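# Lift the carton with both hands and hold it

## Task

Grasp the carton using both hands, raise the whole carton at least three finger-widths above the table, and keep it motionless in the air without it touching anything else at the end. If any motor of either hand still shows moving in hand_stopped_by at the end, the task counts as failed.

## Robot and tools

Robot: a humanoid upper body on a stand past the table's -x edge, with two arms. left_arm (robot's own left, +y side) has a left hand; right_arm (-y side) has a right hand. Knocking anything off the table fails the task.

Scene frame (used in results): z = 0 at the table top, +z up, +x across the table away from the robot; the table's near edge is at x = 0.18 m. Shoulders sit about 0.28 m above the pelvis (pelvis 0.01 to 0.14 m above the table), 0.06 m toward +x, and 0.10 m to either side. A hand point can be at most 0.62 m from its shoulder. The body may be slightly turned or tilted, and printed positions grow less accurate at long reach.

Hand point: a spot 0.05 m in front of the palm where a pinch meets. Its own axes: +z along the straightened fingers (fingertips 0.06 to 0.07 m beyond it), +y out of the palm, +x across the palm toward the little finger on the right hand but toward the thumb on the left hand. A wrist bracket on the little-finger side juts 0.03 m past the point along +y and 0.11 m across the palm; it can collide.

Row layout (28 numbers, all in [-1, 1], always both arms): left_arm/dx, dy, dz, rx, ry, rz, then left_gripper/little, ring, middle, index, thumb_bend, thumb_turn, force_limit, speed, then the same 14 for right_arm/ and right_gripper/. dx..rz are an offset, not a pose: the target relative to that hand point's measured pose at the start of the action (for the first action in a call, the last pose reported in this scene), expressed in the hand point's own axes. Each row is measured from that same start, not from the prior row. 1.0 equals 0.6 m or 180 degrees; rx, ry, rz form one rotation vector. Finger values are absolute targets: +1 straight/open, -1 fully curled. thumb_bend +1 straight, -1 bent; thumb_turn +1 beside the palm, -1 in front of it. A pinch is roughly index -0.22, thumb_bend -0.75, thumb_turn -0.57. force_limit maps -1..+1 to about 0..10 N at the fingertip (0..15 N for thumb motors) and only stops closing motors. speed maps -1..+1 to near zero..full (full = whole travel in 0.6 s). There is no 'no change' value: to keep a hand as is, resend its last eight numbers, or before any, its hand_measured six plus hand_force_limit and hand_speed.

execute_actions(actions): a list of actions; each action is up to 15 rows, one per 1/30 s step, the last row held for the remaining steps. An empty list just returns state and images. Each step, the commanded pose is clipped to within 70 mm and 16 degrees of the measured pose, so large offsets need several actions; afterwards the arm continues only to its last clipped pose.

move(target, speed, blocking): target is one 28-number row as above, its offsets measured from the last reported pose. Each hand point travels a straight path; all arms finish together in 0.5 to 10 s (cut off at 10 s). speed is the top path speed in m/s, 0.002 to 0.5 (default 0.25); rotation limited to twice that in rad/s. Hand numbers are sent at the start. Paths ignore obstacles and the other arm; faster motion and targets deeper past contact press harder. blocking=false returns after 0.5 s while motion continues; until its end is reported, other moves and execute_actions are refused, so use wait or stop. The result adds a 'move:' line with the ending (done, off_target, moving, held, fault) and limits (paced = pose clipped; held = some steps blocked, after which the arm may surge).

wait(seconds): 0 to 10; lets time run while arms hold their commands, returning early if a move ends. stop(): brakes a running move, needing room. zoom_image(camera, region): camera is cam_high, cam_left_wrist or cam_right_wrist; region [x0, y0, x1, y1] pixels of a 504x504 image, at most 504 by 504. show_instructions(): shows reference images. finished_scene(scene): ends the scene (1 or 2) after the last command is held; irreversible; the goal must hold at that moment.

Results: per arm, end_effector_position (m) and end_effector_quat_wxyz in the scene frame; 'Hand target' lines give the pose being driven toward; 'pose unreachable' means the clearance check altered or blocked that arm. Per hand, six values each for hand_measured (target scale), hand_stopped_by (moving, target, force, stalled, fault) and hand_load_n (fingertip load, positive pushes open), plus hand_force_limit and hand_speed. A lost grip shows as loads near 0.

Gripping: with the thumb fully in front of the palm, the hand wraps objects 0.035 to 0.08 m wide, lying across the palm on the wrist side of the hand point; turn the thumb before contact. A motor starts only when its target changes by 0.01 or more, runs until it arrives or reaches force_limit, then locks. If blocked, it reads moving for the move's duration, then stalled, so let motors settle before finishing. For a gentle grip close at speed -0.9 or lower. To squeeze harder raise force_limit and send a target further closed than measured.

Avoid: arms hitting or pressing each other hard (any part, including fingers and brackets); contact torque reaching joint limits (22 N m, wrist pitch and yaw 4.4 N m, held weight included) which freezes an arm for 10 s; slams, slips, drops. Holding load heats motors: a MOTOR HOT line appears at 90 °C, and at 120 °C the arm goes limp (OVER-TEMPERATURE FAULT). For an arm that should stay put, send the offset back to its wanted pose first, then zeros.

Each tool is called after "Emit:" as a command line: name --argument value for each argument, lists and objects as JSON in quotes; but a table of rows of numbers goes row by row, as --pt "numbers of a row", without its own name.

Reference images:

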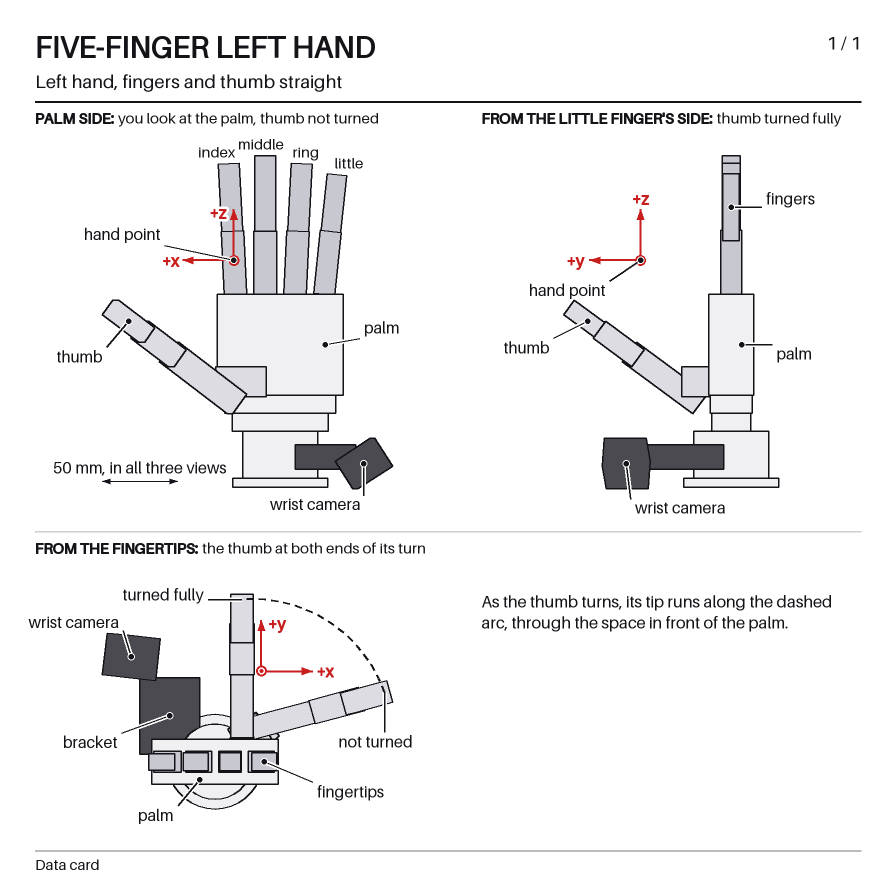

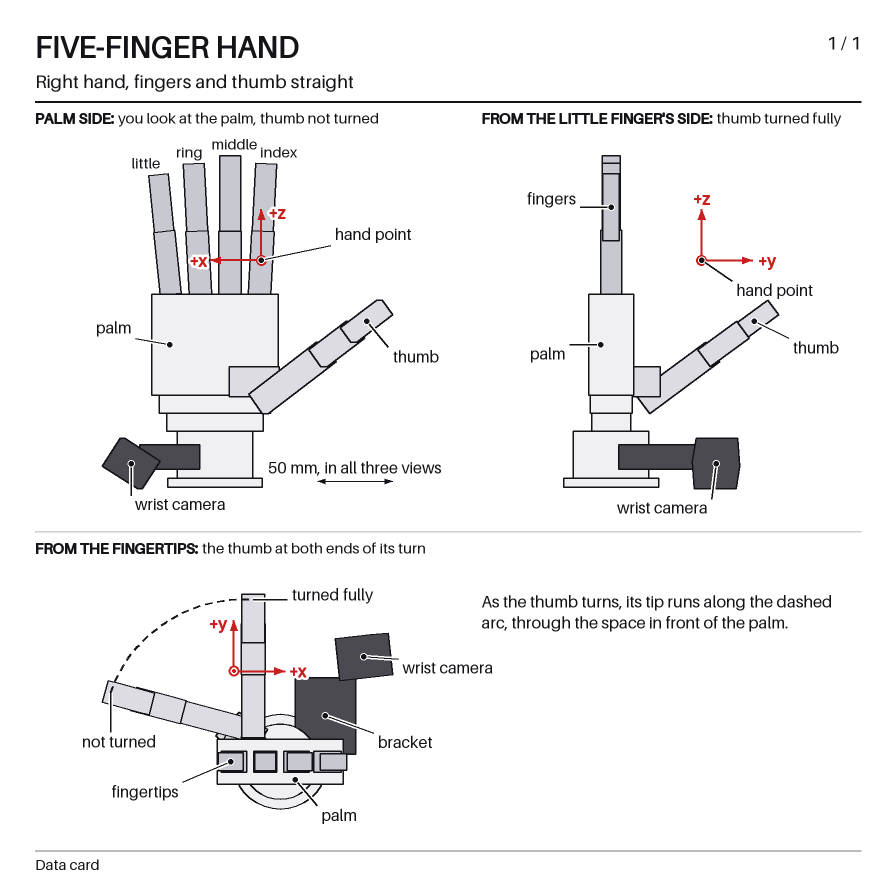

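## Session

Emit:
execute_actions --actions '[]'

Scene clock: 0.00 s.
left_arm: end_effector_position=(+0.0849, +0.1576, +0.4877) hand_measured=(+1.000, +1.000, +1.000, +1.000, +1.000, +1.000) hand_load_n=(+0.0, +0.0, +0.0, +0.0, +0.0, +0.0) hand_stopped_by=(target, target, target, target, target, target) hand_force_limit=0.00 hand_speed=-0.80 end_effector_quat_wxyz=(+0.003, -0.029, -0.124, +0.992) | right_arm: end_effector_position=(+0.1934, -0.0580, +0.4412) hand_measured=(+1.000, +1.000, +1.000, +1.000, +1.000, +1.000) hand_load_n=(+0.0, +0.0, +0.0, +0.0, +0.0, +0.0) hand_stopped_by=(target, target, target, target, target, target) hand_force_limit=0.00 hand_speed=-0.80 end_effector_quat_wxyz=(+0.957, -0.219, +0.121, +0.148)
Joint positions: left_arm=[-0.167  0.563  0.253 -0.646 -0.603 -1.014 -0.215] | right_arm=[-0.037 -0.455 -0.187 -0.464  0.555 -0.963  0.425]
Joint velocities: left_arm=[-0.006  0.006  0.012  0.     0.005  0.     0.   ] | right_arm=[-0.003 -0.006  0.012  0.    -0.005  0.     0.   ]
Motor temperatures (°C, as the motors report them): left_arm=[33 28 34 35 29 23 19] | right_arm=[32 40 27 31 27 19 23]
Hand target (left_arm): +0.085, +0.158, +0.488; +0.003, -0.029, -0.124, +0.992
Hand target (right_arm): +0.193, -0.058, +0.441; +0.957, -0.219, +0.121, +0.148

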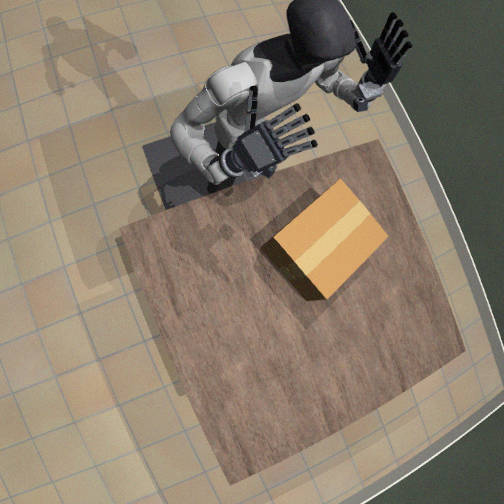

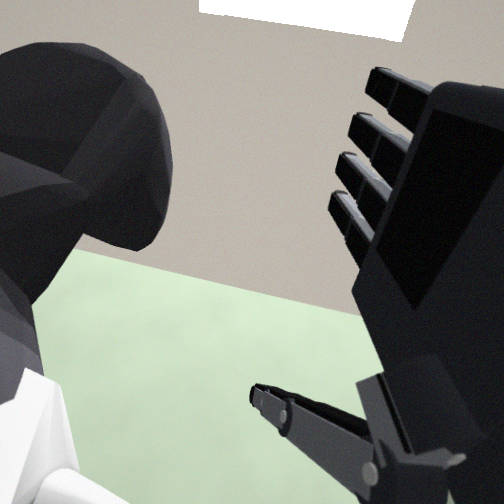

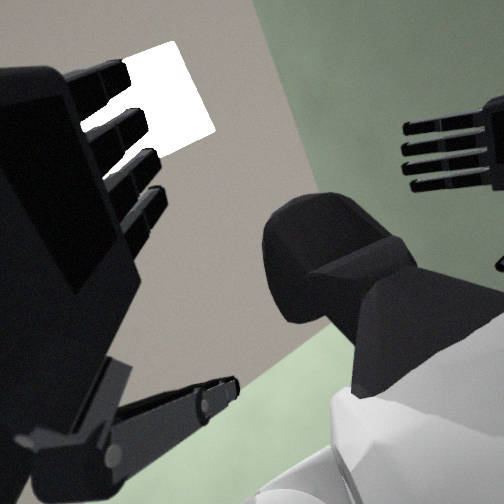

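Emit:
zoom_image --camera "cam_high" --region '[200, 120, 440, 360]'

Emit:
zoom_image --camera "cam_high" --region '[130, 0, 430, 300]'

Region (200, 120, 440, 360) of cam_high's 504x504 image, scaled by 2.100, with more detail than that image has.

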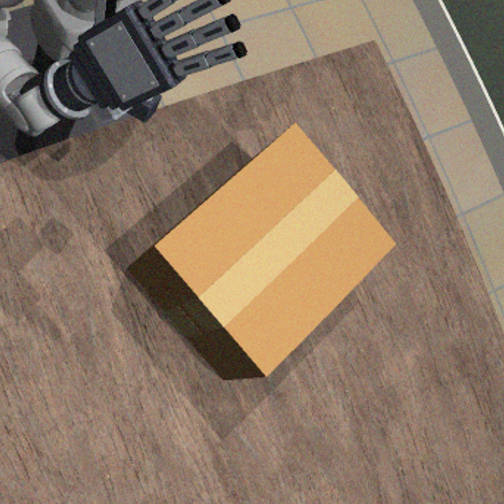

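Region (130, 0, 430, 300) of cam_high's 504x504 image, scaled by 1.680, with more detail than that image has.

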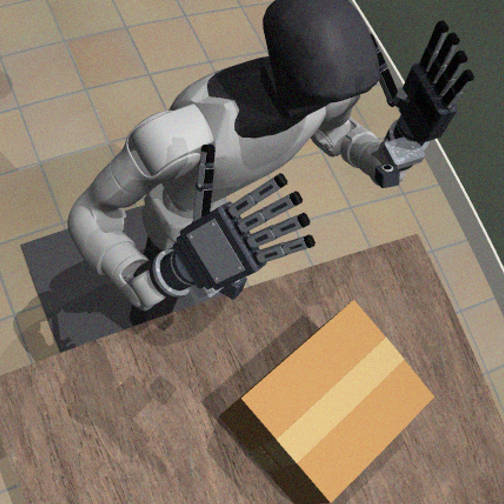

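Emit:
move --target '[-0.4885,-0.0395,-0.362,0.1524,-0.6598,-0.0113,1,1,1,1,1,1,0,-0.8,0.523,-0.164,-0.1635,0.0746,0.5308,0.1217,1,1,1,1,1,1,0,-0.8]' --speed 0.4

Scene clock: 5.70 s.
left_arm: end_effector_position=(+0.3916, +0.2282, +0.3046) hand_measured=(+1.000, +1.000, +1.000, +1.000, +1.000, +1.000) hand_load_n=(+0.0, +0.0, +0.0, +0.0, +0.0, +0.0) hand_stopped_by=(target, target, target, target, target, target) hand_force_limit=0.00 hand_speed=-0.80 end_effector_quat_wxyz=(-0.069, +0.831, +0.141, +0.533) | right_arm: end_effector_position=(+0.4989, -0.1031, +0.3045) hand_measured=(+1.000, +1.000, +1.000, +1.000, +1.000, +1.000) hand_load_n=(+0.0, +0.0, +0.0, +0.0, +0.0, +0.0) hand_stopped_by=(target, target, target, target, target, target) hand_force_limit=0.00 hand_speed=-0.80 end_effector_quat_wxyz=(+0.534, -0.139, +0.829, +0.089)
Joint positions: left_arm=[-0.633  1.106 -0.023 -0.581 -1.886  0.749  1.252] | right_arm=[-0.75  -1.225  0.159  0.105  1.29   0.737 -0.01 ]
Joint velocities: left_arm=[-0.003  0.006  0.005 -0.002  0.006  0.     0.002] | right_arm=[ 0.     0.002  0.     0.    -0.003  0.     0.   ]
Motor temperatures (°C, as the motors report them): left_arm=[33 28 34 35 29 23 19] | right_arm=[33 40 27 32 27 20 23]
Hand target (left_arm): +0.392, +0.228, +0.304; -0.070, +0.832, +0.141, +0.531
Hand target (right_arm): +0.499, -0.104, +0.304; +0.533, -0.140, +0.830, +0.087
Off the commanded pose (left_arm): 0.005 m, 2 deg.
Off the commanded pose (right_arm): 0.013 m, 1 deg.
move: off_target (left_arm, right_arm)

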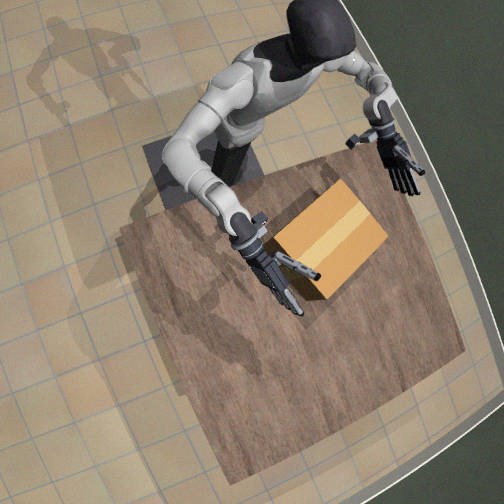

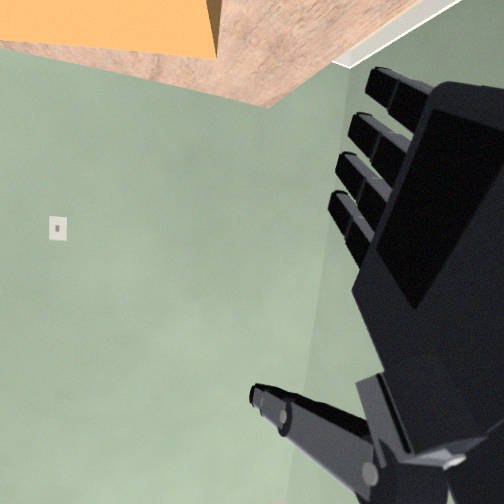

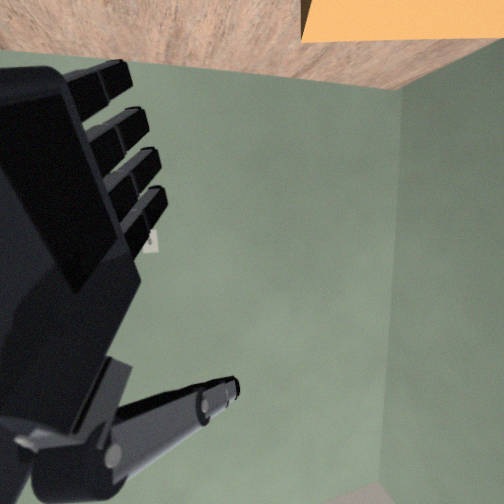

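Emit:
zoom_image --camera "cam_high" --region '[200, 90, 450, 340]'

Region (200, 90, 450, 340) of cam_high's 504x504 image, scaled by 2.016, with more detail than that image has.

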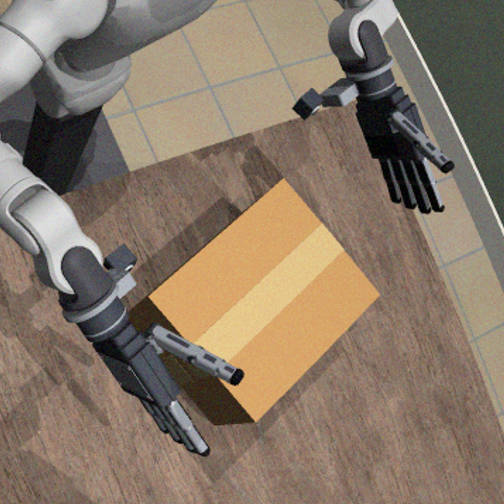

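Emit:
move --target '[-0.1885,0,0.085,0,0,0,1,1,1,1,1,1,0,-0.8,0.194,-0.013,0.076,0,0,0,1,1,1,1,1,1,0,-0.8]' --speed 0.2

Emit:
zoom_image --camera "cam_high" --region '[200, 90, 450, 340]'

Scene clock: 7.27 s.
left_arm: end_effector_position=(+0.3898, +0.2276, +0.1779) hand_measured=(+1.000, +1.000, +1.000, +1.000, +1.000, +1.000) hand_load_n=(+0.0, +0.0, +0.0, +0.0, +0.0, +0.0) hand_stopped_by=(target, target, target, target, target, target) hand_force_limit=0.00 hand_speed=-0.80 end_effector_quat_wxyz=(-0.074, +0.833, +0.138, +0.531) | right_arm: end_effector_position=(+0.4992, -0.1197, +0.1806) hand_measured=(+1.000, +1.000, +1.000, +1.000, +1.000, +1.000) hand_load_n=(+0.0, +0.0, +0.0, +0.0, +0.0, +0.0) hand_stopped_by=(target, target, target, target, target, target) hand_force_limit=0.00 hand_speed=-0.80 end_effector_quat_wxyz=(+0.535, -0.127, +0.830, +0.087)
Joint positions: left_arm=[-0.26   0.838 -0.25  -0.433 -1.114  0.473  0.801] | right_arm=[-0.553 -0.942  0.305  0.396  0.984  0.261  0.158]
Joint velocities: left_arm=[-0.003 -0.008  0.003 -0.008  0.011 -0.002  0.   ] | right_arm=[ 0.003  0.     0.008  0.    -0.005  0.     0.   ]
Motor temperatures (°C, as the motors report them): left_arm=[33 28 34 35 29 23 19] | right_arm=[33 41 27 32 27 20 23]
Hand target (left_arm): +0.390, +0.227, +0.178; -0.074, +0.832, +0.138, +0.533
Hand target (right_arm): +0.499, -0.120, +0.181; +0.536, -0.128, +0.830, +0.086
Off the commanded pose (left_arm): 0.005 m, 1 deg.
Off the commanded pose (right_arm): 0.008 m, 1 deg.
move: off_target (left_arm, right_arm)

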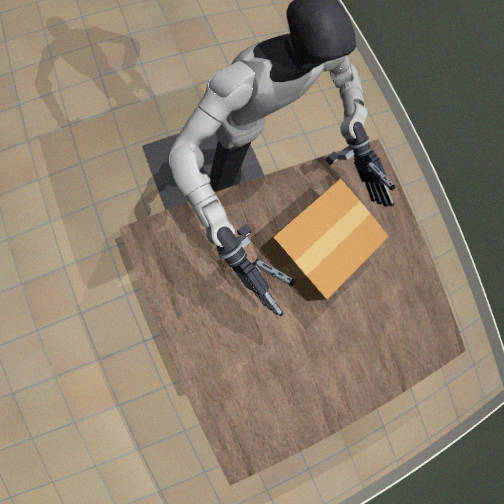

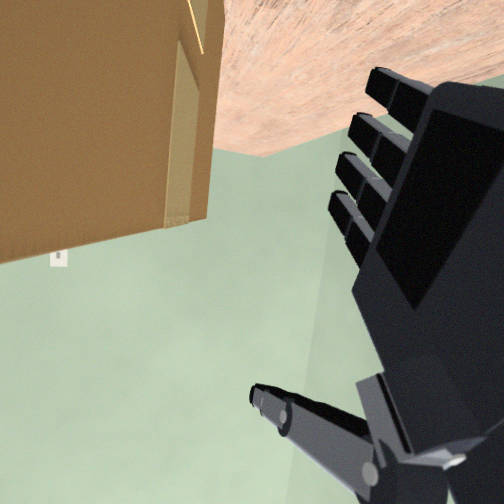

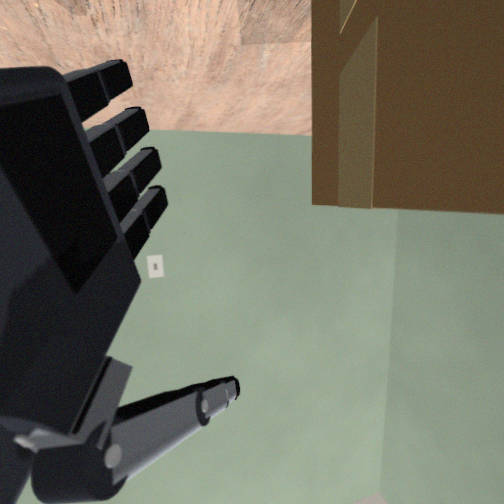

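Region (200, 90, 450, 340) of cam_high's 504x504 image, scaled by 2.016, with more detail than that image has.

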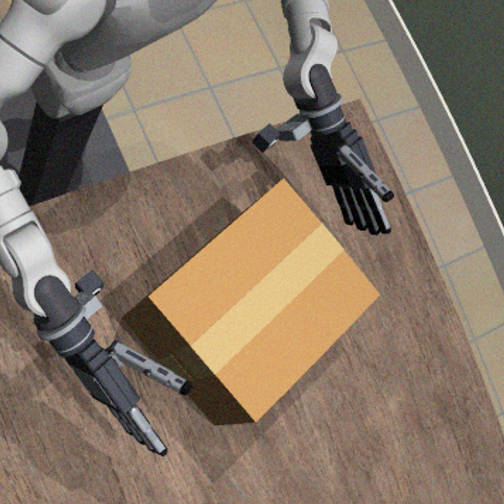

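Emit:
move --target '[-0.012,0.113,0.008,0,0,0,1,1,1,1,1,1,0,-0.8,0.016,0.133,0.007,0,0,0,1,1,1,1,1,1,0,-0.8]' --speed 0.12

Emit:
zoom_image --camera "cam_high" --region '[200, 90, 450, 340]'

Scene clock: 9.27 s.
left_arm: end_effector_position=(+0.4110, +0.1643, +0.1673) hand_measured=(+1.000, +1.000, +1.000, +1.000, +1.000, +1.000) hand_load_n=(+0.0, +0.0, +0.0, +0.0, +0.0, +0.0) hand_stopped_by=(target, target, target, target, target, target) hand_force_limit=0.00 hand_speed=-0.80 end_effector_quat_wxyz=(-0.070, +0.835, +0.143, +0.527) | right_arm: end_effector_position=(+0.4729, -0.0448, +0.1676) hand_measured=(+1.000, +1.000, +1.000, +1.000, +1.000, +1.000) hand_load_n=(+0.0, +0.0, +0.0, +0.0, +0.0, +0.0) hand_stopped_by=(target, target, target, target, target, target) hand_force_limit=0.00 hand_speed=-0.80 end_effector_quat_wxyz=(+0.532, -0.127, +0.833, +0.088)
Joint positions: left_arm=[-0.436  0.583 -0.456 -0.364 -1.006  0.511  1.005] | right_arm=[-0.491 -0.819  0.371  0.052  0.988  0.347 -0.209]
Joint velocities: left_arm=[-0.003  0.009  0.005 -0.005  0.009  0.     0.   ] | right_arm=[ 0.008 -0.008 -0.003 -0.002 -0.012  0.    -0.001]
Motor temperatures (°C, as the motors report them): left_arm=[33 28 34 35 29 23 19] | right_arm=[33 41 27 32 27 20 23]
Hand target (left_arm): +0.411, +0.166, +0.167; -0.074, +0.834, +0.143, +0.527
Hand target (right_arm): +0.473, -0.046, +0.167; +0.532, -0.129, +0.833, +0.085
Off the commanded pose (left_arm): 0.004 m, 1 deg.
Off the commanded pose (right_arm): 0.004 m, 0 deg.
move: off_target (left_arm, right_arm)

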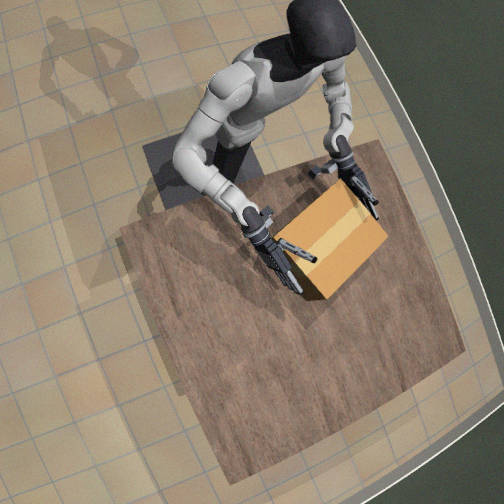

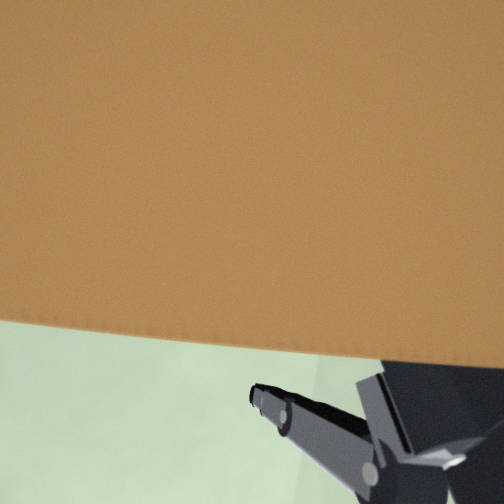

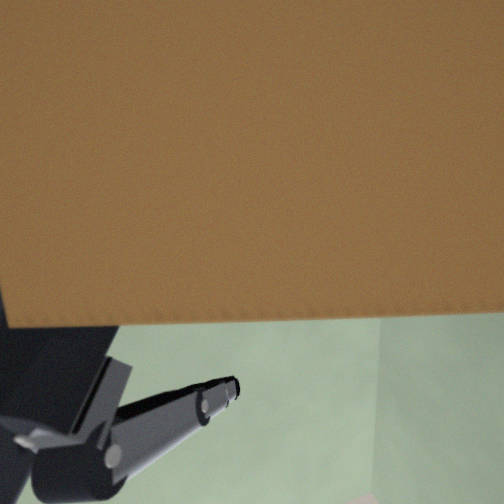

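Region (200, 90, 450, 340) of cam_high's 504x504 image, scaled by 2.016, with more detail than that image has.

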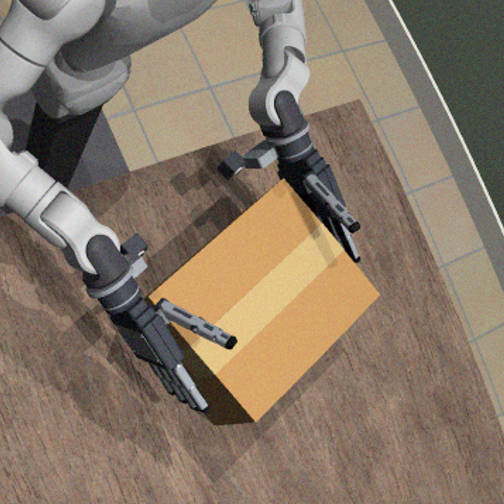

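Emit:
move --target '[0.003,0.043,0,0,0,0,1,1,1,1,1,1,0,-0.8,0,0.05,0,0,0,0,1,1,1,1,1,1,0,-0.8]' --speed 0.04

Emit:
zoom_image --camera "cam_high" --region '[200, 90, 450, 340]'

Scene clock: 10.37 s.
left_arm: end_effector_position=(+0.4181, +0.1565, +0.1648) hand_measured=(+1.000, +1.000, +1.000, +1.000, +1.000, +1.000) hand_load_n=(+0.0, +0.0, +0.0, +0.0, +0.0, +0.0) hand_stopped_by=(target, target, target, target, target, target) hand_force_limit=0.00 hand_speed=-0.80 end_effector_quat_wxyz=(-0.094, +0.834, +0.153, +0.522) | right_arm: end_effector_position=(+0.4679, -0.0284, +0.1654) hand_measured=(+1.000, +1.000, +1.000, +1.000, +1.000, +1.000) hand_load_n=(+0.0, +0.0, +0.0, +0.0, +0.0, +0.0) hand_stopped_by=(target, target, target, target, target, target) hand_force_limit=0.00 hand_speed=-0.80 end_effector_quat_wxyz=(+0.532, -0.120, +0.835, +0.072)
Joint positions: left_arm=[-0.494  0.511 -0.502 -0.317 -0.978  0.527  1.098] | right_arm=[-0.496 -0.776  0.403 -0.027  0.984  0.384 -0.348]
Joint velocities: left_arm=[-0.005  0.006  0.002 -0.003  0.003  0.     0.003] | right_arm=[-0.005  0.003  0.02  -0.002 -0.005  0.    -0.004]
Motor temperatures (°C, as the motors report them): left_arm=[34 28 34 35 29 23 19] | right_arm=[34 41 27 32 27 20 23]
Hand target (left_arm): +0.419, +0.141, +0.169; -0.070, +0.836, +0.145, +0.525
Hand target (right_arm): +0.463, -0.017, +0.167; +0.531, -0.128, +0.833, +0.087
Off the commanded pose (left_arm): 0.017 m, 3 deg.
Off the commanded pose (right_arm): 0.013 m, 2 deg.
move: off_target (left_arm, right_arm)

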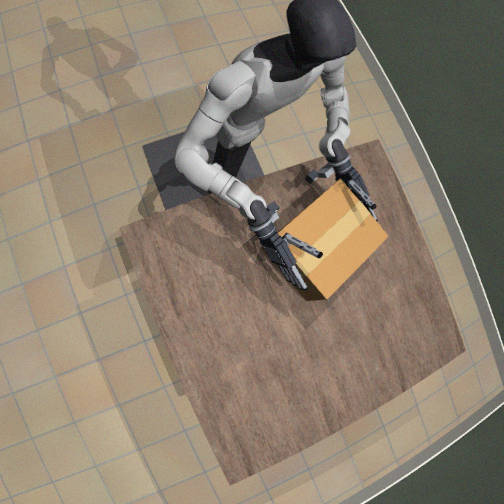

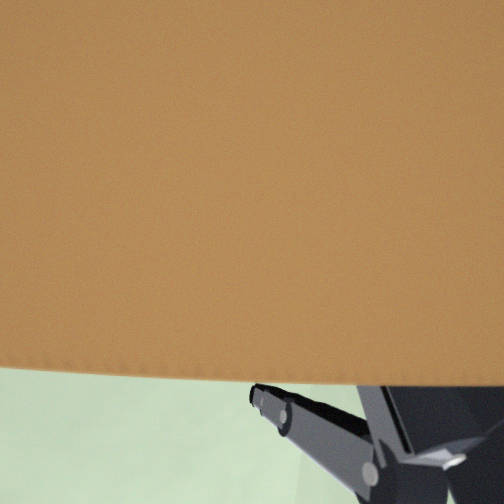

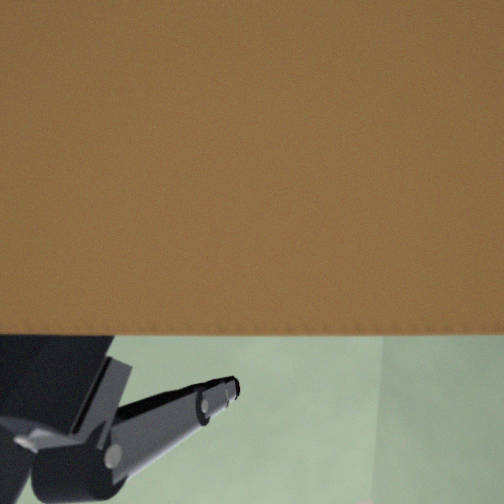

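Region (200, 90, 450, 340) of cam_high's 504x504 image, scaled by 2.016, with more detail than that image has.

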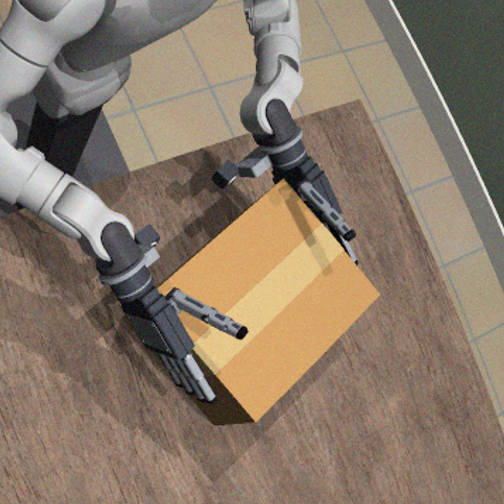

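Emit:
execute_actions --actions '[[[0.004,0.032,0,-0.017,0,-0.004,0.6,0.6,0.6,0.6,1,1,-0.5,-0.8,-0.002,0.028,0,-0.013,0,0,0.6,0.6,0.6,0.6,1,1,-0.5,-0.8],[0.004,0.034,0,-0.018,0,-0.004,0.6,0.6,0.6,0.6,1,1,-0.5,-0.8,-0.002,0.031,0,-0.014,0,0,0.6,0.6,0.6,0.6,1,1,-0.5,-0.8],[0.004,0.037,0,-0.019,0,-0.004,0.6,0.6,0.6,0.6,1,1,-0.5,-0.8,-0.002,0.034,0,-0.015,0,0,0.6,0.6,0.6,0.6,1,1,-0.5,-0.8],[0.004,0.04,0,-0.02,0,-0.004,0.6,0.6,0.6,0.6,1,1,-0.5,-0.8,-0.002,0.036,0,-0.016,0,0,0.6,0.6,0.6,0.6,1,1,-0.5,-0.8],[0.004,0.043,0,-0.021,0,-0.004,0.6,0.6,0.6,0.6,1,1,-0.5,-0.8,-0.002,0.038,0,-0.017,0,0,0.6,0.6,0.6,0.6,1,1,-0.5,-0.8]]]'

Emit:
wait --seconds 0.4

Scene clock: 11.50 s.
left_arm: end_effector_position=(+0.4260, +0.1590, +0.1622) hand_measured=(+0.868, +0.868, +0.868, +0.868, +1.000, +1.000) hand_load_n=(+0.0, +0.0, +0.0, +0.0, +0.0, +0.0) hand_stopped_by=(moving, moving, moving, moving, target, target) hand_force_limit=-0.50 hand_speed=-0.80 end_effector_quat_wxyz=(-0.102, +0.833, +0.154, +0.522) | right_arm: end_effector_position=(+0.4706, -0.0287, +0.1641) hand_measured=(+0.868, +0.868, +0.868, +0.868, +1.000, +1.000) hand_load_n=(+0.0, +0.0, +0.0, +0.0, +0.0, +0.0) hand_stopped_by=(moving, moving, moving, moving, target, target) hand_force_limit=-0.50 hand_speed=-0.80 end_effector_quat_wxyz=(+0.532, -0.123, +0.836, +0.062)
Joint positions: left_arm=[-0.524  0.496 -0.509 -0.259 -0.96   0.515  1.085] | right_arm=[-0.512 -0.773  0.412 -0.018  0.975  0.395 -0.361]
Joint velocities: left_arm=[-0.003 -0.006  0.     0.005  0.    -0.002  0.   ] | right_arm=[-0.005 -0.002 -0.008  0.003  0.005  0.     0.   ]
Motor temperatures (°C, as the motors report them): left_arm=[34 28 34 35 29 23 19] | right_arm=[34 41 27 32 27 20 23]
Hand target (left_arm): +0.427, +0.134, +0.167; -0.063, +0.836, +0.141, +0.526
Hand target (right_arm): +0.461, -0.007, +0.166; +0.528, -0.135, +0.833, +0.094
Off the commanded pose (left_arm): 0.027 m, 5 deg.
Off the commanded pose (right_arm): 0.024 m, 4 deg.

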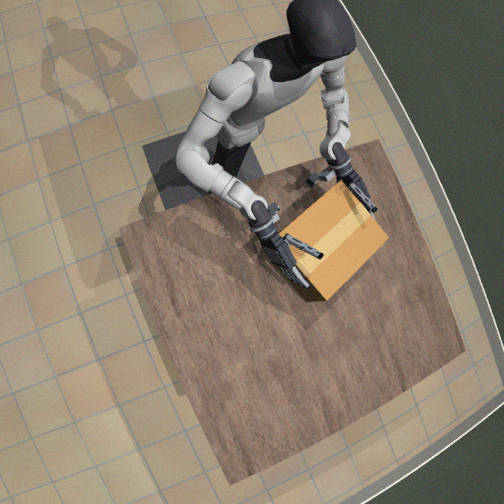

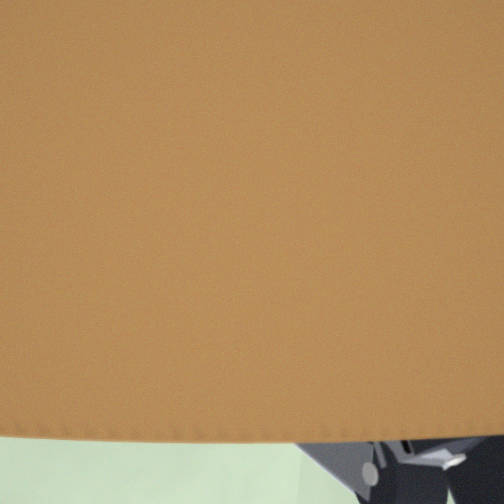

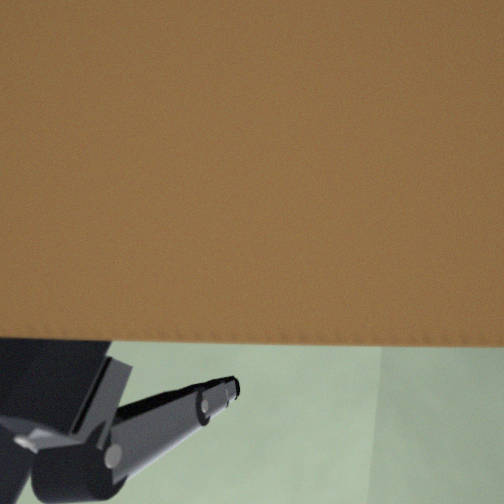

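Scene clock: 11.90 s.
left_arm: end_effector_position=(+0.4267, +0.1610, +0.1615) hand_measured=(+0.780, +0.790, +0.824, +0.790, +1.000, +1.000) hand_load_n=(+2.5, +2.0, +0.0, +1.5, +0.0, +0.0) hand_stopped_by=(force, force, force, force, target, target) hand_force_limit=-0.50 hand_speed=-0.80 end_effector_quat_wxyz=(-0.105, +0.832, +0.157, +0.522) | right_arm: end_effector_position=(+0.4721, -0.0303, +0.1636) hand_measured=(+0.734, +0.780, +0.802, +0.790, +1.000, +1.000) hand_load_n=(+0.5, +3.0, +0.5, +2.0, +0.0, +0.0) hand_stopped_by=(moving, force, force, force, target, target) hand_force_limit=-0.50 hand_speed=-0.80 end_effector_quat_wxyz=(+0.532, -0.120, +0.836, +0.058)
Joint positions: left_arm=[-0.526  0.493 -0.509 -0.251 -0.956  0.511  1.09 ] | right_arm=[-0.513 -0.77   0.412 -0.015  0.974  0.395 -0.372]
Joint velocities: left_arm=[ 0.002 -0.006 -0.006 -0.005 -0.002  0.     0.   ] | right_arm=[ 0.006 -0.003  0.011  0.    -0.015  0.    -0.006]
Motor temperatures (°C, as the motors report them): left_arm=[34 28 34 36 29 23 19] | right_arm=[34 41 27 32 27 20 24]
Hand target (left_arm): +0.427, +0.134, +0.167; -0.063, +0.836, +0.141, +0.526
Hand target (right_arm): +0.461, -0.007, +0.166; +0.528, -0.135, +0.833, +0.094
Off the commanded pose (left_arm): 0.029 m, 5 deg.
Off the commanded pose (right_arm): 0.026 m, 5 deg.
wait: 0.40 s; no rest

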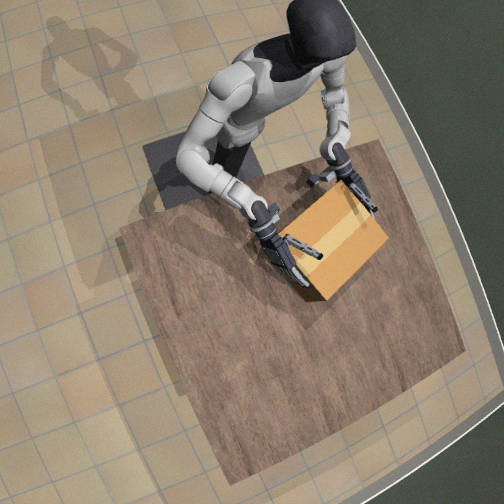

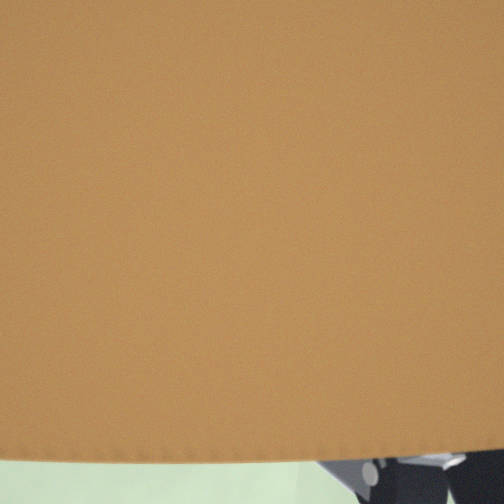

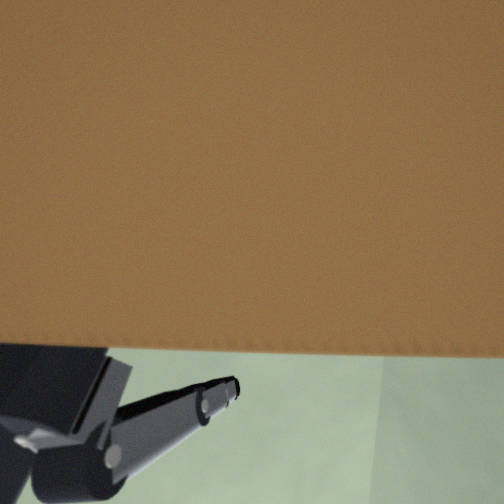

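Emit:
execute_actions --actions '[[[0.001,0.044,-0.021,-0.028,-0.002,-0.005,0.6,0.6,0.6,0.6,1,1,-0.5,-0.8,-0.001,0.045,-0.01,-0.025,-0.001,0.004,0.6,0.6,0.6,0.6,1,1,-0.5,-0.8],[0,0.047,-0.023,-0.028,-0.002,-0.005,0.6,0.6,0.6,0.6,1,1,-0.5,-0.8,-0.001,0.049,-0.011,-0.025,-0.001,0.004,0.6,0.6,0.6,0.6,1,1,-0.5,-0.8],[-0.001,0.05,-0.025,-0.028,-0.002,-0.005,0.6,0.6,0.6,0.6,1,1,-0.5,-0.8,-0.001,0.053,-0.012,-0.025,-0.001,0.004,0.6,0.6,0.6,0.6,1,1,-0.5,-0.8],[-0.002,0.052,-0.027,-0.028,-0.002,-0.005,0.6,0.6,0.6,0.6,1,1,-0.5,-0.8,-0.001,0.056,-0.013,-0.025,-0.001,0.004,0.6,0.6,0.6,0.6,1,1,-0.5,-0.8],[0,0.054,-0.029,-0.028,-0.002,-0.005,0.6,0.6,0.6,0.6,1,1,-0.5,-0.8,-0.003,0.059,-0.014,-0.025,-0.001,0.004,0.6,0.6,0.6,0.6,1,1,-0.5,-0.8],[0.003,0.054,-0.031,-0.028,-0.002,-0.005,0.6,0.6,0.6,0.6,1,1,-0.5,-0.8,-0.006,0.059,-0.016,-0.025,-0.001,0.004,0.6,0.6,0.6,0.6,1,1,-0.5,-0.8],[0.007,0.054,-0.033,-0.028,-0.002,-0.005,0.6,0.6,0.6,0.6,1,1,-0.5,-0.8,-0.01,0.059,-0.018,-0.025,-0.001,0.004,0.6,0.6,0.6,0.6,1,1,-0.5,-0.8],[0.011,0.054,-0.035,-0.028,-0.002,-0.005,0.6,0.6,0.6,0.6,1,1,-0.5,-0.8,-0.014,0.059,-0.02,-0.025,-0.001,0.004,0.6,0.6,0.6,0.6,1,1,-0.5,-0.8],[0.015,0.054,-0.037,-0.028,-0.002,-0.005,0.6,0.6,0.6,0.6,1,1,-0.5,-0.8,-0.018,0.059,-0.022,-0.025,-0.001,0.004,0.6,0.6,0.6,0.6,1,1,-0.5,-0.8],[0.02,0.054,-0.039,-0.028,-0.002,-0.005,0.6,0.6,0.6,0.6,1,1,-0.5,-0.8,-0.023,0.058,-0.024,-0.025,-0.001,0.004,0.6,0.6,0.6,0.6,1,1,-0.5,-0.8],[0.025,0.054,-0.041,-0.028,-0.002,-0.005,0.6,0.6,0.6,0.6,1,1,-0.5,-0.8,-0.028,0.058,-0.026,-0.025,-0.001,0.004,0.6,0.6,0.6,0.6,1,1,-0.5,-0.8],[0.03,0.054,-0.044,-0.028,-0.002,-0.005,0.6,0.6,0.6,0.6,1,1,-0.5,-0.8,-0.033,0.058,-0.029,-0.025,-0.001,0.004,0.6,0.6,0.6,0.6,1,1,-0.5,-0.8],[0.035,0.054,-0.046,-0.028,-0.002,-0.005,0.6,0.6,0.6,0.6,1,1,-0.5,-0.8,-0.038,0.058,-0.031,-0.025,-0.001,0.004,0.6,0.6,0.6,0.6,1,1,-0.5,-0.8],[0.039,0.054,-0.048,-0.028,-0.002,-0.005,0.6,0.6,0.6,0.6,1,1,-0.5,-0.8,-0.042,0.058,-0.033,-0.025,-0.001,0.004,0.6,0.6,0.6,0.6,1,1,-0.5,-0.8],[0.042,0.054,-0.05,-0.028,-0.002,-0.005,0.6,0.6,0.6,0.6,1,1,-0.5,-0.8,-0.045,0.058,-0.034,-0.025,-0.001,0.004,0.6,0.6,0.6,0.6,1,1,-0.5,-0.8]]]'

Emit:
wait --seconds 0.3

Scene clock: 13.37 s.
left_arm: end_effector_position=(+0.4258, +0.1589, +0.1967) hand_measured=(+0.780, +0.790, +0.824, +0.790, +1.000, +1.000) hand_load_n=(+0.5, +1.0, +0.0, +0.5, +0.0, +0.0) hand_stopped_by=(force, force, force, force, target, target) hand_force_limit=-0.50 hand_speed=-0.80 end_effector_quat_wxyz=(-0.106, +0.819, +0.169, +0.538) | right_arm: end_effector_position=(+0.4651, -0.0326, +0.1711) hand_measured=(+0.712, +0.780, +0.802, +0.790, +1.000, +1.000) hand_load_n=(+0.0, +0.0, +0.0, +0.5, +0.0, +0.0) hand_stopped_by=(force, force, force, force, target, target) hand_force_limit=-0.50 hand_speed=-0.80 end_effector_quat_wxyz=(+0.520, -0.126, +0.844, +0.036)
Joint positions: left_arm=[-0.567  0.485 -0.468 -0.366 -1.019  0.593  1.21 ] | right_arm=[-0.51  -0.814  0.382 -0.132  1.033  0.513 -0.468]
Joint velocities: left_arm=[-0.802 -0.003  0.466 -0.575 -0.161  0.111  0.36 ] | right_arm=[-0.129 -0.221 -0.242 -0.339  0.27   0.355 -0.256]
Motor temperatures (°C, as the motors report them): left_arm=[35 28 34 36 29 23 19] | right_arm=[35 41 27 32 27 21 24]
Hand target (left_arm): +0.422, +0.124, +0.197; -0.063, +0.836, +0.139, +0.528
Hand target (right_arm): +0.454, +0.002, +0.194; +0.528, -0.141, +0.832, +0.094
Off the commanded pose (left_arm): 0.034 m, 6 deg.
Off the commanded pose (right_arm): 0.044 m, 7 deg.

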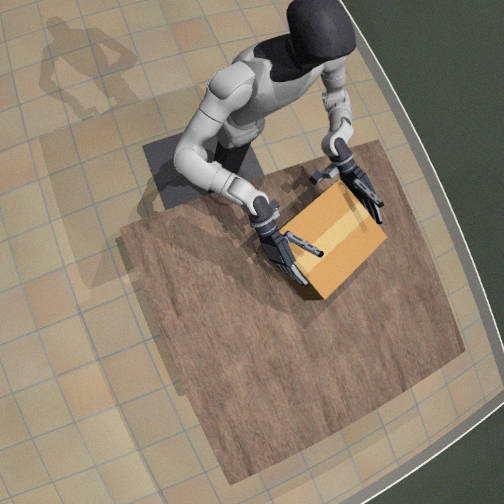

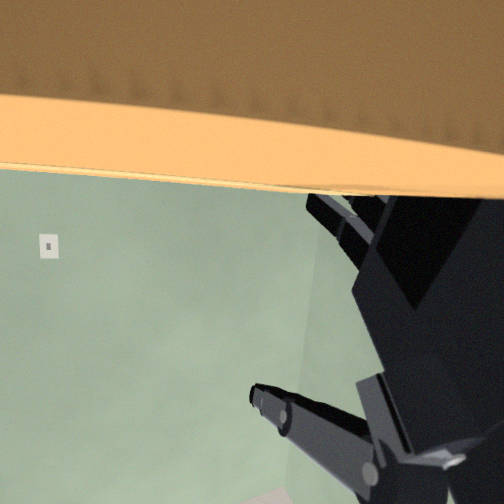

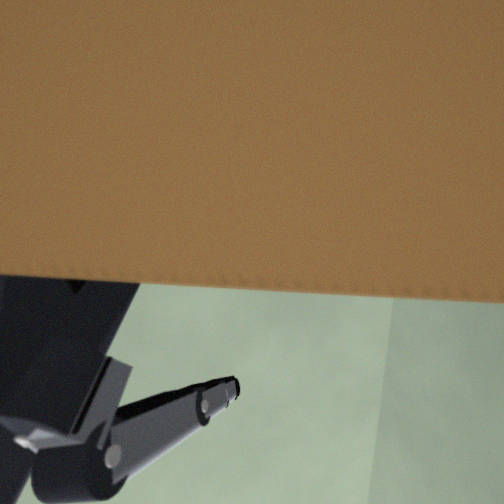

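Scene clock: 13.67 s.
left_arm: end_effector_position=(+0.4297, +0.1567, +0.2145) hand_measured=(+0.780, +0.790, +0.824, +0.790, +1.000, +1.000) hand_load_n=(+4.0, +1.0, +0.0, +0.0, +0.0, +0.0) hand_stopped_by=(force, force, force, force, target, target) hand_force_limit=-0.50 hand_speed=-0.80 end_effector_quat_wxyz=(-0.108, +0.810, +0.167, +0.551) | right_arm: end_effector_position=(+0.4659, -0.0336, +0.1760) hand_measured=(+0.714, +0.780, +0.802, +0.790, +1.000, +1.000) hand_load_n=(+4.0, +0.0, +0.0, +2.5, +0.0, +0.0) hand_stopped_by=(force, force, force, force, target, target) hand_force_limit=-0.50 hand_speed=-0.80 end_effector_quat_wxyz=(+0.520, -0.125, +0.844, +0.031)
Joint positions: left_arm=[-0.608  0.479 -0.455 -0.388 -1.032  0.626  1.241] | right_arm=[-0.517 -0.824  0.37  -0.152  1.051  0.538 -0.491]
Joint velocities: left_arm=[ 0.241  0.012 -0.141  0.126 -0.086  0.207  0.   ] | right_arm=[-0.003  0.005  0.006  0.005  0.021  0.     0.   ]
Motor temperatures (°C, as the motors report them): left_arm=[35 28 34 36 29 23 19] | right_arm=[35 41 27 32 27 21 24]
Hand target (left_arm): +0.422, +0.124, +0.197; -0.063, +0.836, +0.139, +0.528
Hand target (right_arm): +0.454, +0.002, +0.194; +0.528, -0.141, +0.832, +0.094
Off the commanded pose (left_arm): 0.037 m, 7 deg.
Off the commanded pose (right_arm): 0.042 m, 7 deg.
wait: 0.30 s; no rest

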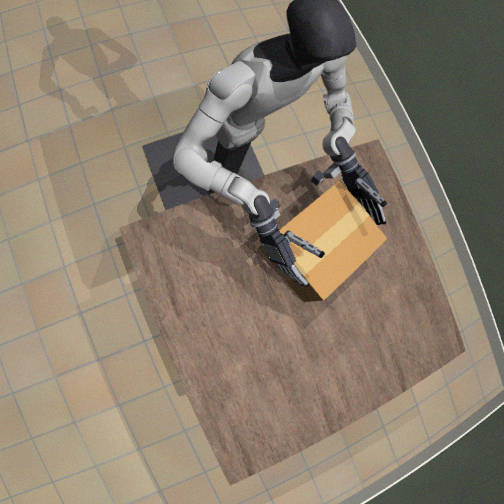

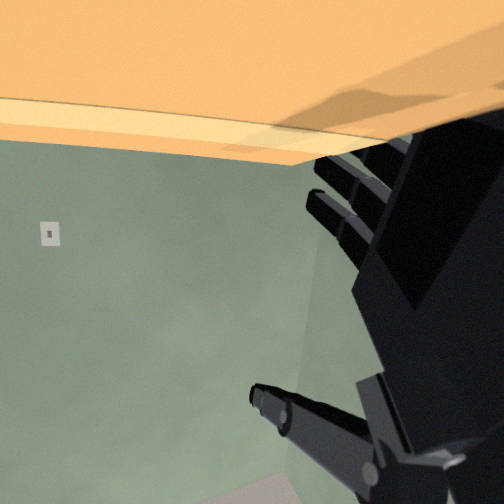

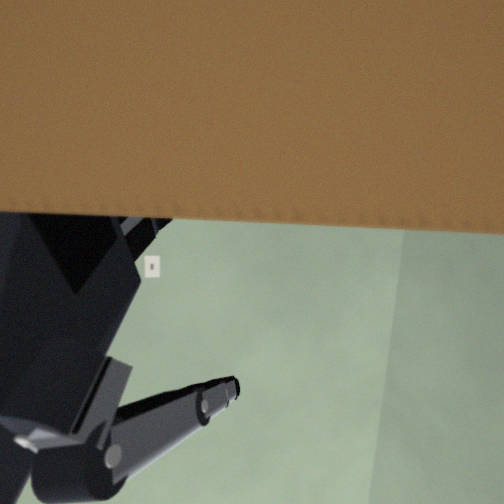

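Emit:
execute_actions --actions '[]'

Scene clock: 13.93 s.
left_arm: end_effector_position=(+0.4267, +0.1554, +0.2043) hand_measured=(+0.780, +0.790, +0.824, +0.790, +1.000, +1.000) hand_load_n=(+1.0, +0.5, +0.0, +0.0, +0.0, +0.0) hand_stopped_by=(force, force, force, force, target, target) hand_force_limit=-0.50 hand_speed=-0.80 end_effector_quat_wxyz=(-0.110, +0.818, +0.162, +0.540) | right_arm: end_effector_position=(+0.4659, -0.0336, +0.1761) hand_measured=(+0.714, +0.780, +0.802, +0.790, +1.000, +1.000) hand_load_n=(+3.5, +0.0, +0.0, +2.5, +0.0, +0.0) hand_stopped_by=(force, force, force, force, target, target) hand_force_limit=-0.50 hand_speed=-0.80 end_effector_quat_wxyz=(+0.520, -0.125, +0.844, +0.031)
Joint positions: left_arm=[-0.594  0.479 -0.462 -0.384 -1.038  0.635  1.241] | right_arm=[-0.517 -0.824  0.37  -0.152  1.051  0.538 -0.491]
Joint velocities: left_arm=[ 0.006 -0.011 -0.003  0.     0.005  0.     0.   ] | right_arm=[-0.011  0.006 -0.015  0.002  0.003  0.     0.   ]
Motor temperatures (°C, as the motors report them): left_arm=[35 28 34 36 29 23 20] | right_arm=[35 41 27 33 27 21 24]
Hand target (left_arm): +0.422, +0.124, +0.197; -0.063, +0.836, +0.139, +0.528
Hand target (right_arm): +0.454, +0.002, +0.194; +0.528, -0.141, +0.832, +0.094
Off the commanded pose (left_arm): 0.032 m, 6 deg.
Off the commanded pose (right_arm): 0.042 m, 7 deg.

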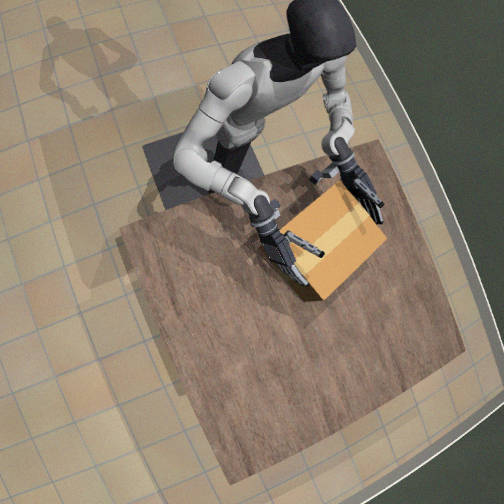

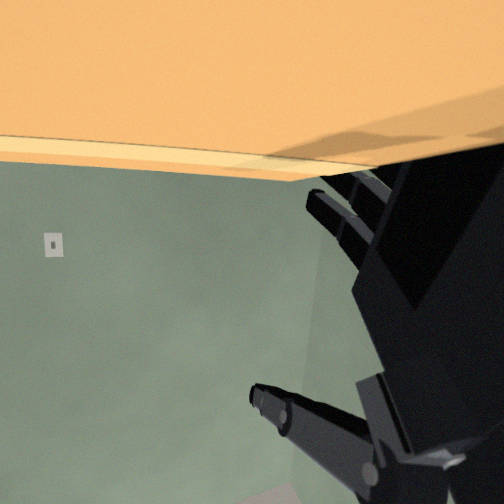

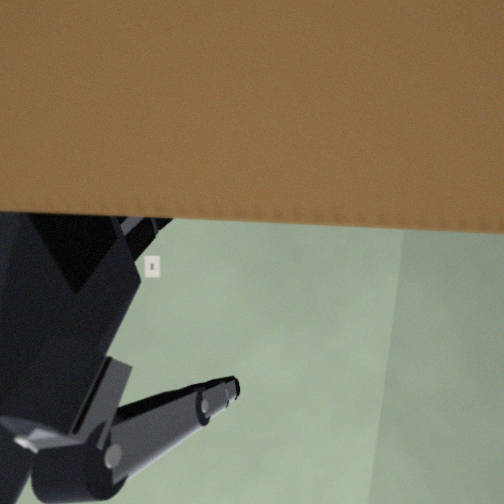

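Emit:
move --target '[-0.066,-0.03,-0.001,-0.034,-0.0104,0.009,0.86,0.88,0.9,0.88,1,1,-0.5,-0.5,0.0177,-0.024,0.0213,-0.04,-0.0136,0.0127,0.86,0.88,0.9,0.88,1,1,-0.5,-0.5]' --speed 0.08

Emit:
zoom_image --camera "cam_high" --region '[200, 90, 450, 340]'

Scene clock: 15.50 s.
left_arm: end_effector_position=(+0.4049, +0.1651, +0.1698) hand_measured=(+0.860, +0.880, +0.900, +0.880, +1.000, +1.000) hand_load_n=(+0.0, +0.0, +0.0, +0.0, +0.0, +0.0) hand_stopped_by=(target, target, target, target, target, target) hand_force_limit=-0.50 hand_speed=-0.50 end_effector_quat_wxyz=(-0.071, +0.834, +0.120, +0.534) | right_arm: end_effector_position=(+0.4778, -0.0489, +0.1636) hand_measured=(+0.860, +0.880, +0.900, +0.880, +1.000, +1.000) hand_load_n=(+0.0, +0.0, +0.0, +0.0, +0.0, +0.0) hand_stopped_by=(target, target, target, target, target, target) hand_force_limit=-0.50 hand_speed=-0.50 end_effector_quat_wxyz=(+0.529, -0.134, +0.832, +0.098)
Joint positions: left_arm=[-0.413  0.642 -0.461 -0.402 -1.006  0.507  0.971] | right_arm=[-0.517 -0.816  0.378  0.14   0.972  0.32  -0.122]
Joint velocities: left_arm=[ 0.006 -0.009  0.011 -0.003  0.006 -0.004  0.   ] | right_arm=[ 0.002  0.002  0.005 -0.009  0.011 -0.007  0.001]
Motor temperatures (°C, as the motors report them): left_arm=[35 28 34 36 29 23 20] | right_arm=[35 41 27 33 27 21 24]
Hand target (left_arm): +0.405, +0.166, +0.170; -0.073, +0.833, +0.120, +0.535
Hand target (right_arm): +0.478, -0.048, +0.163; +0.530, -0.136, +0.831, +0.098
Off the commanded pose (left_arm): 0.002 m, 0 deg.
Off the commanded pose (right_arm): 0.003 m, 1 deg.
move: done

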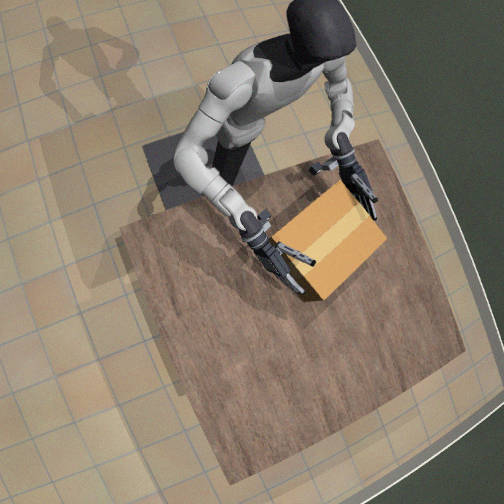

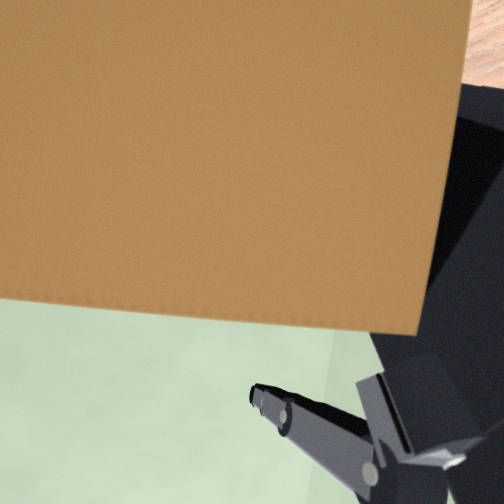

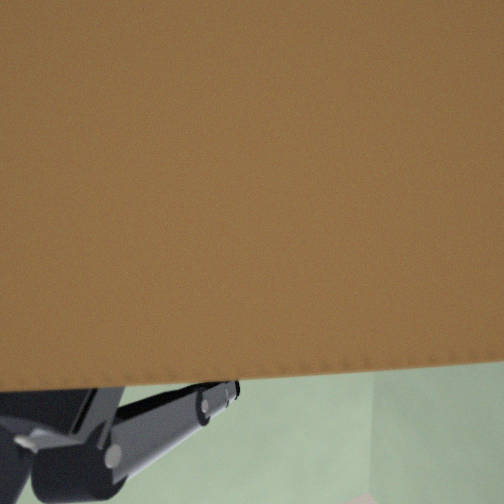

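Region (200, 90, 450, 340) of cam_high's 504x504 image, scaled by 2.016, with more detail than that image has.

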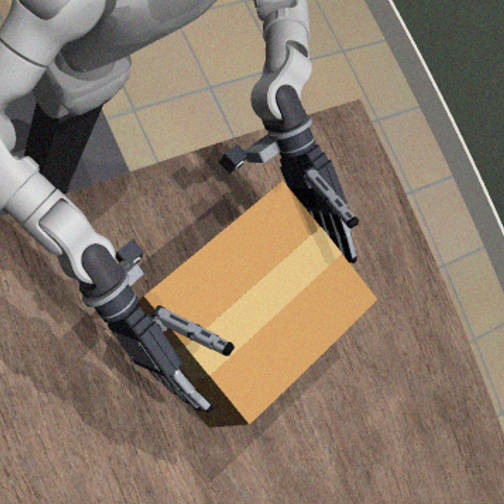

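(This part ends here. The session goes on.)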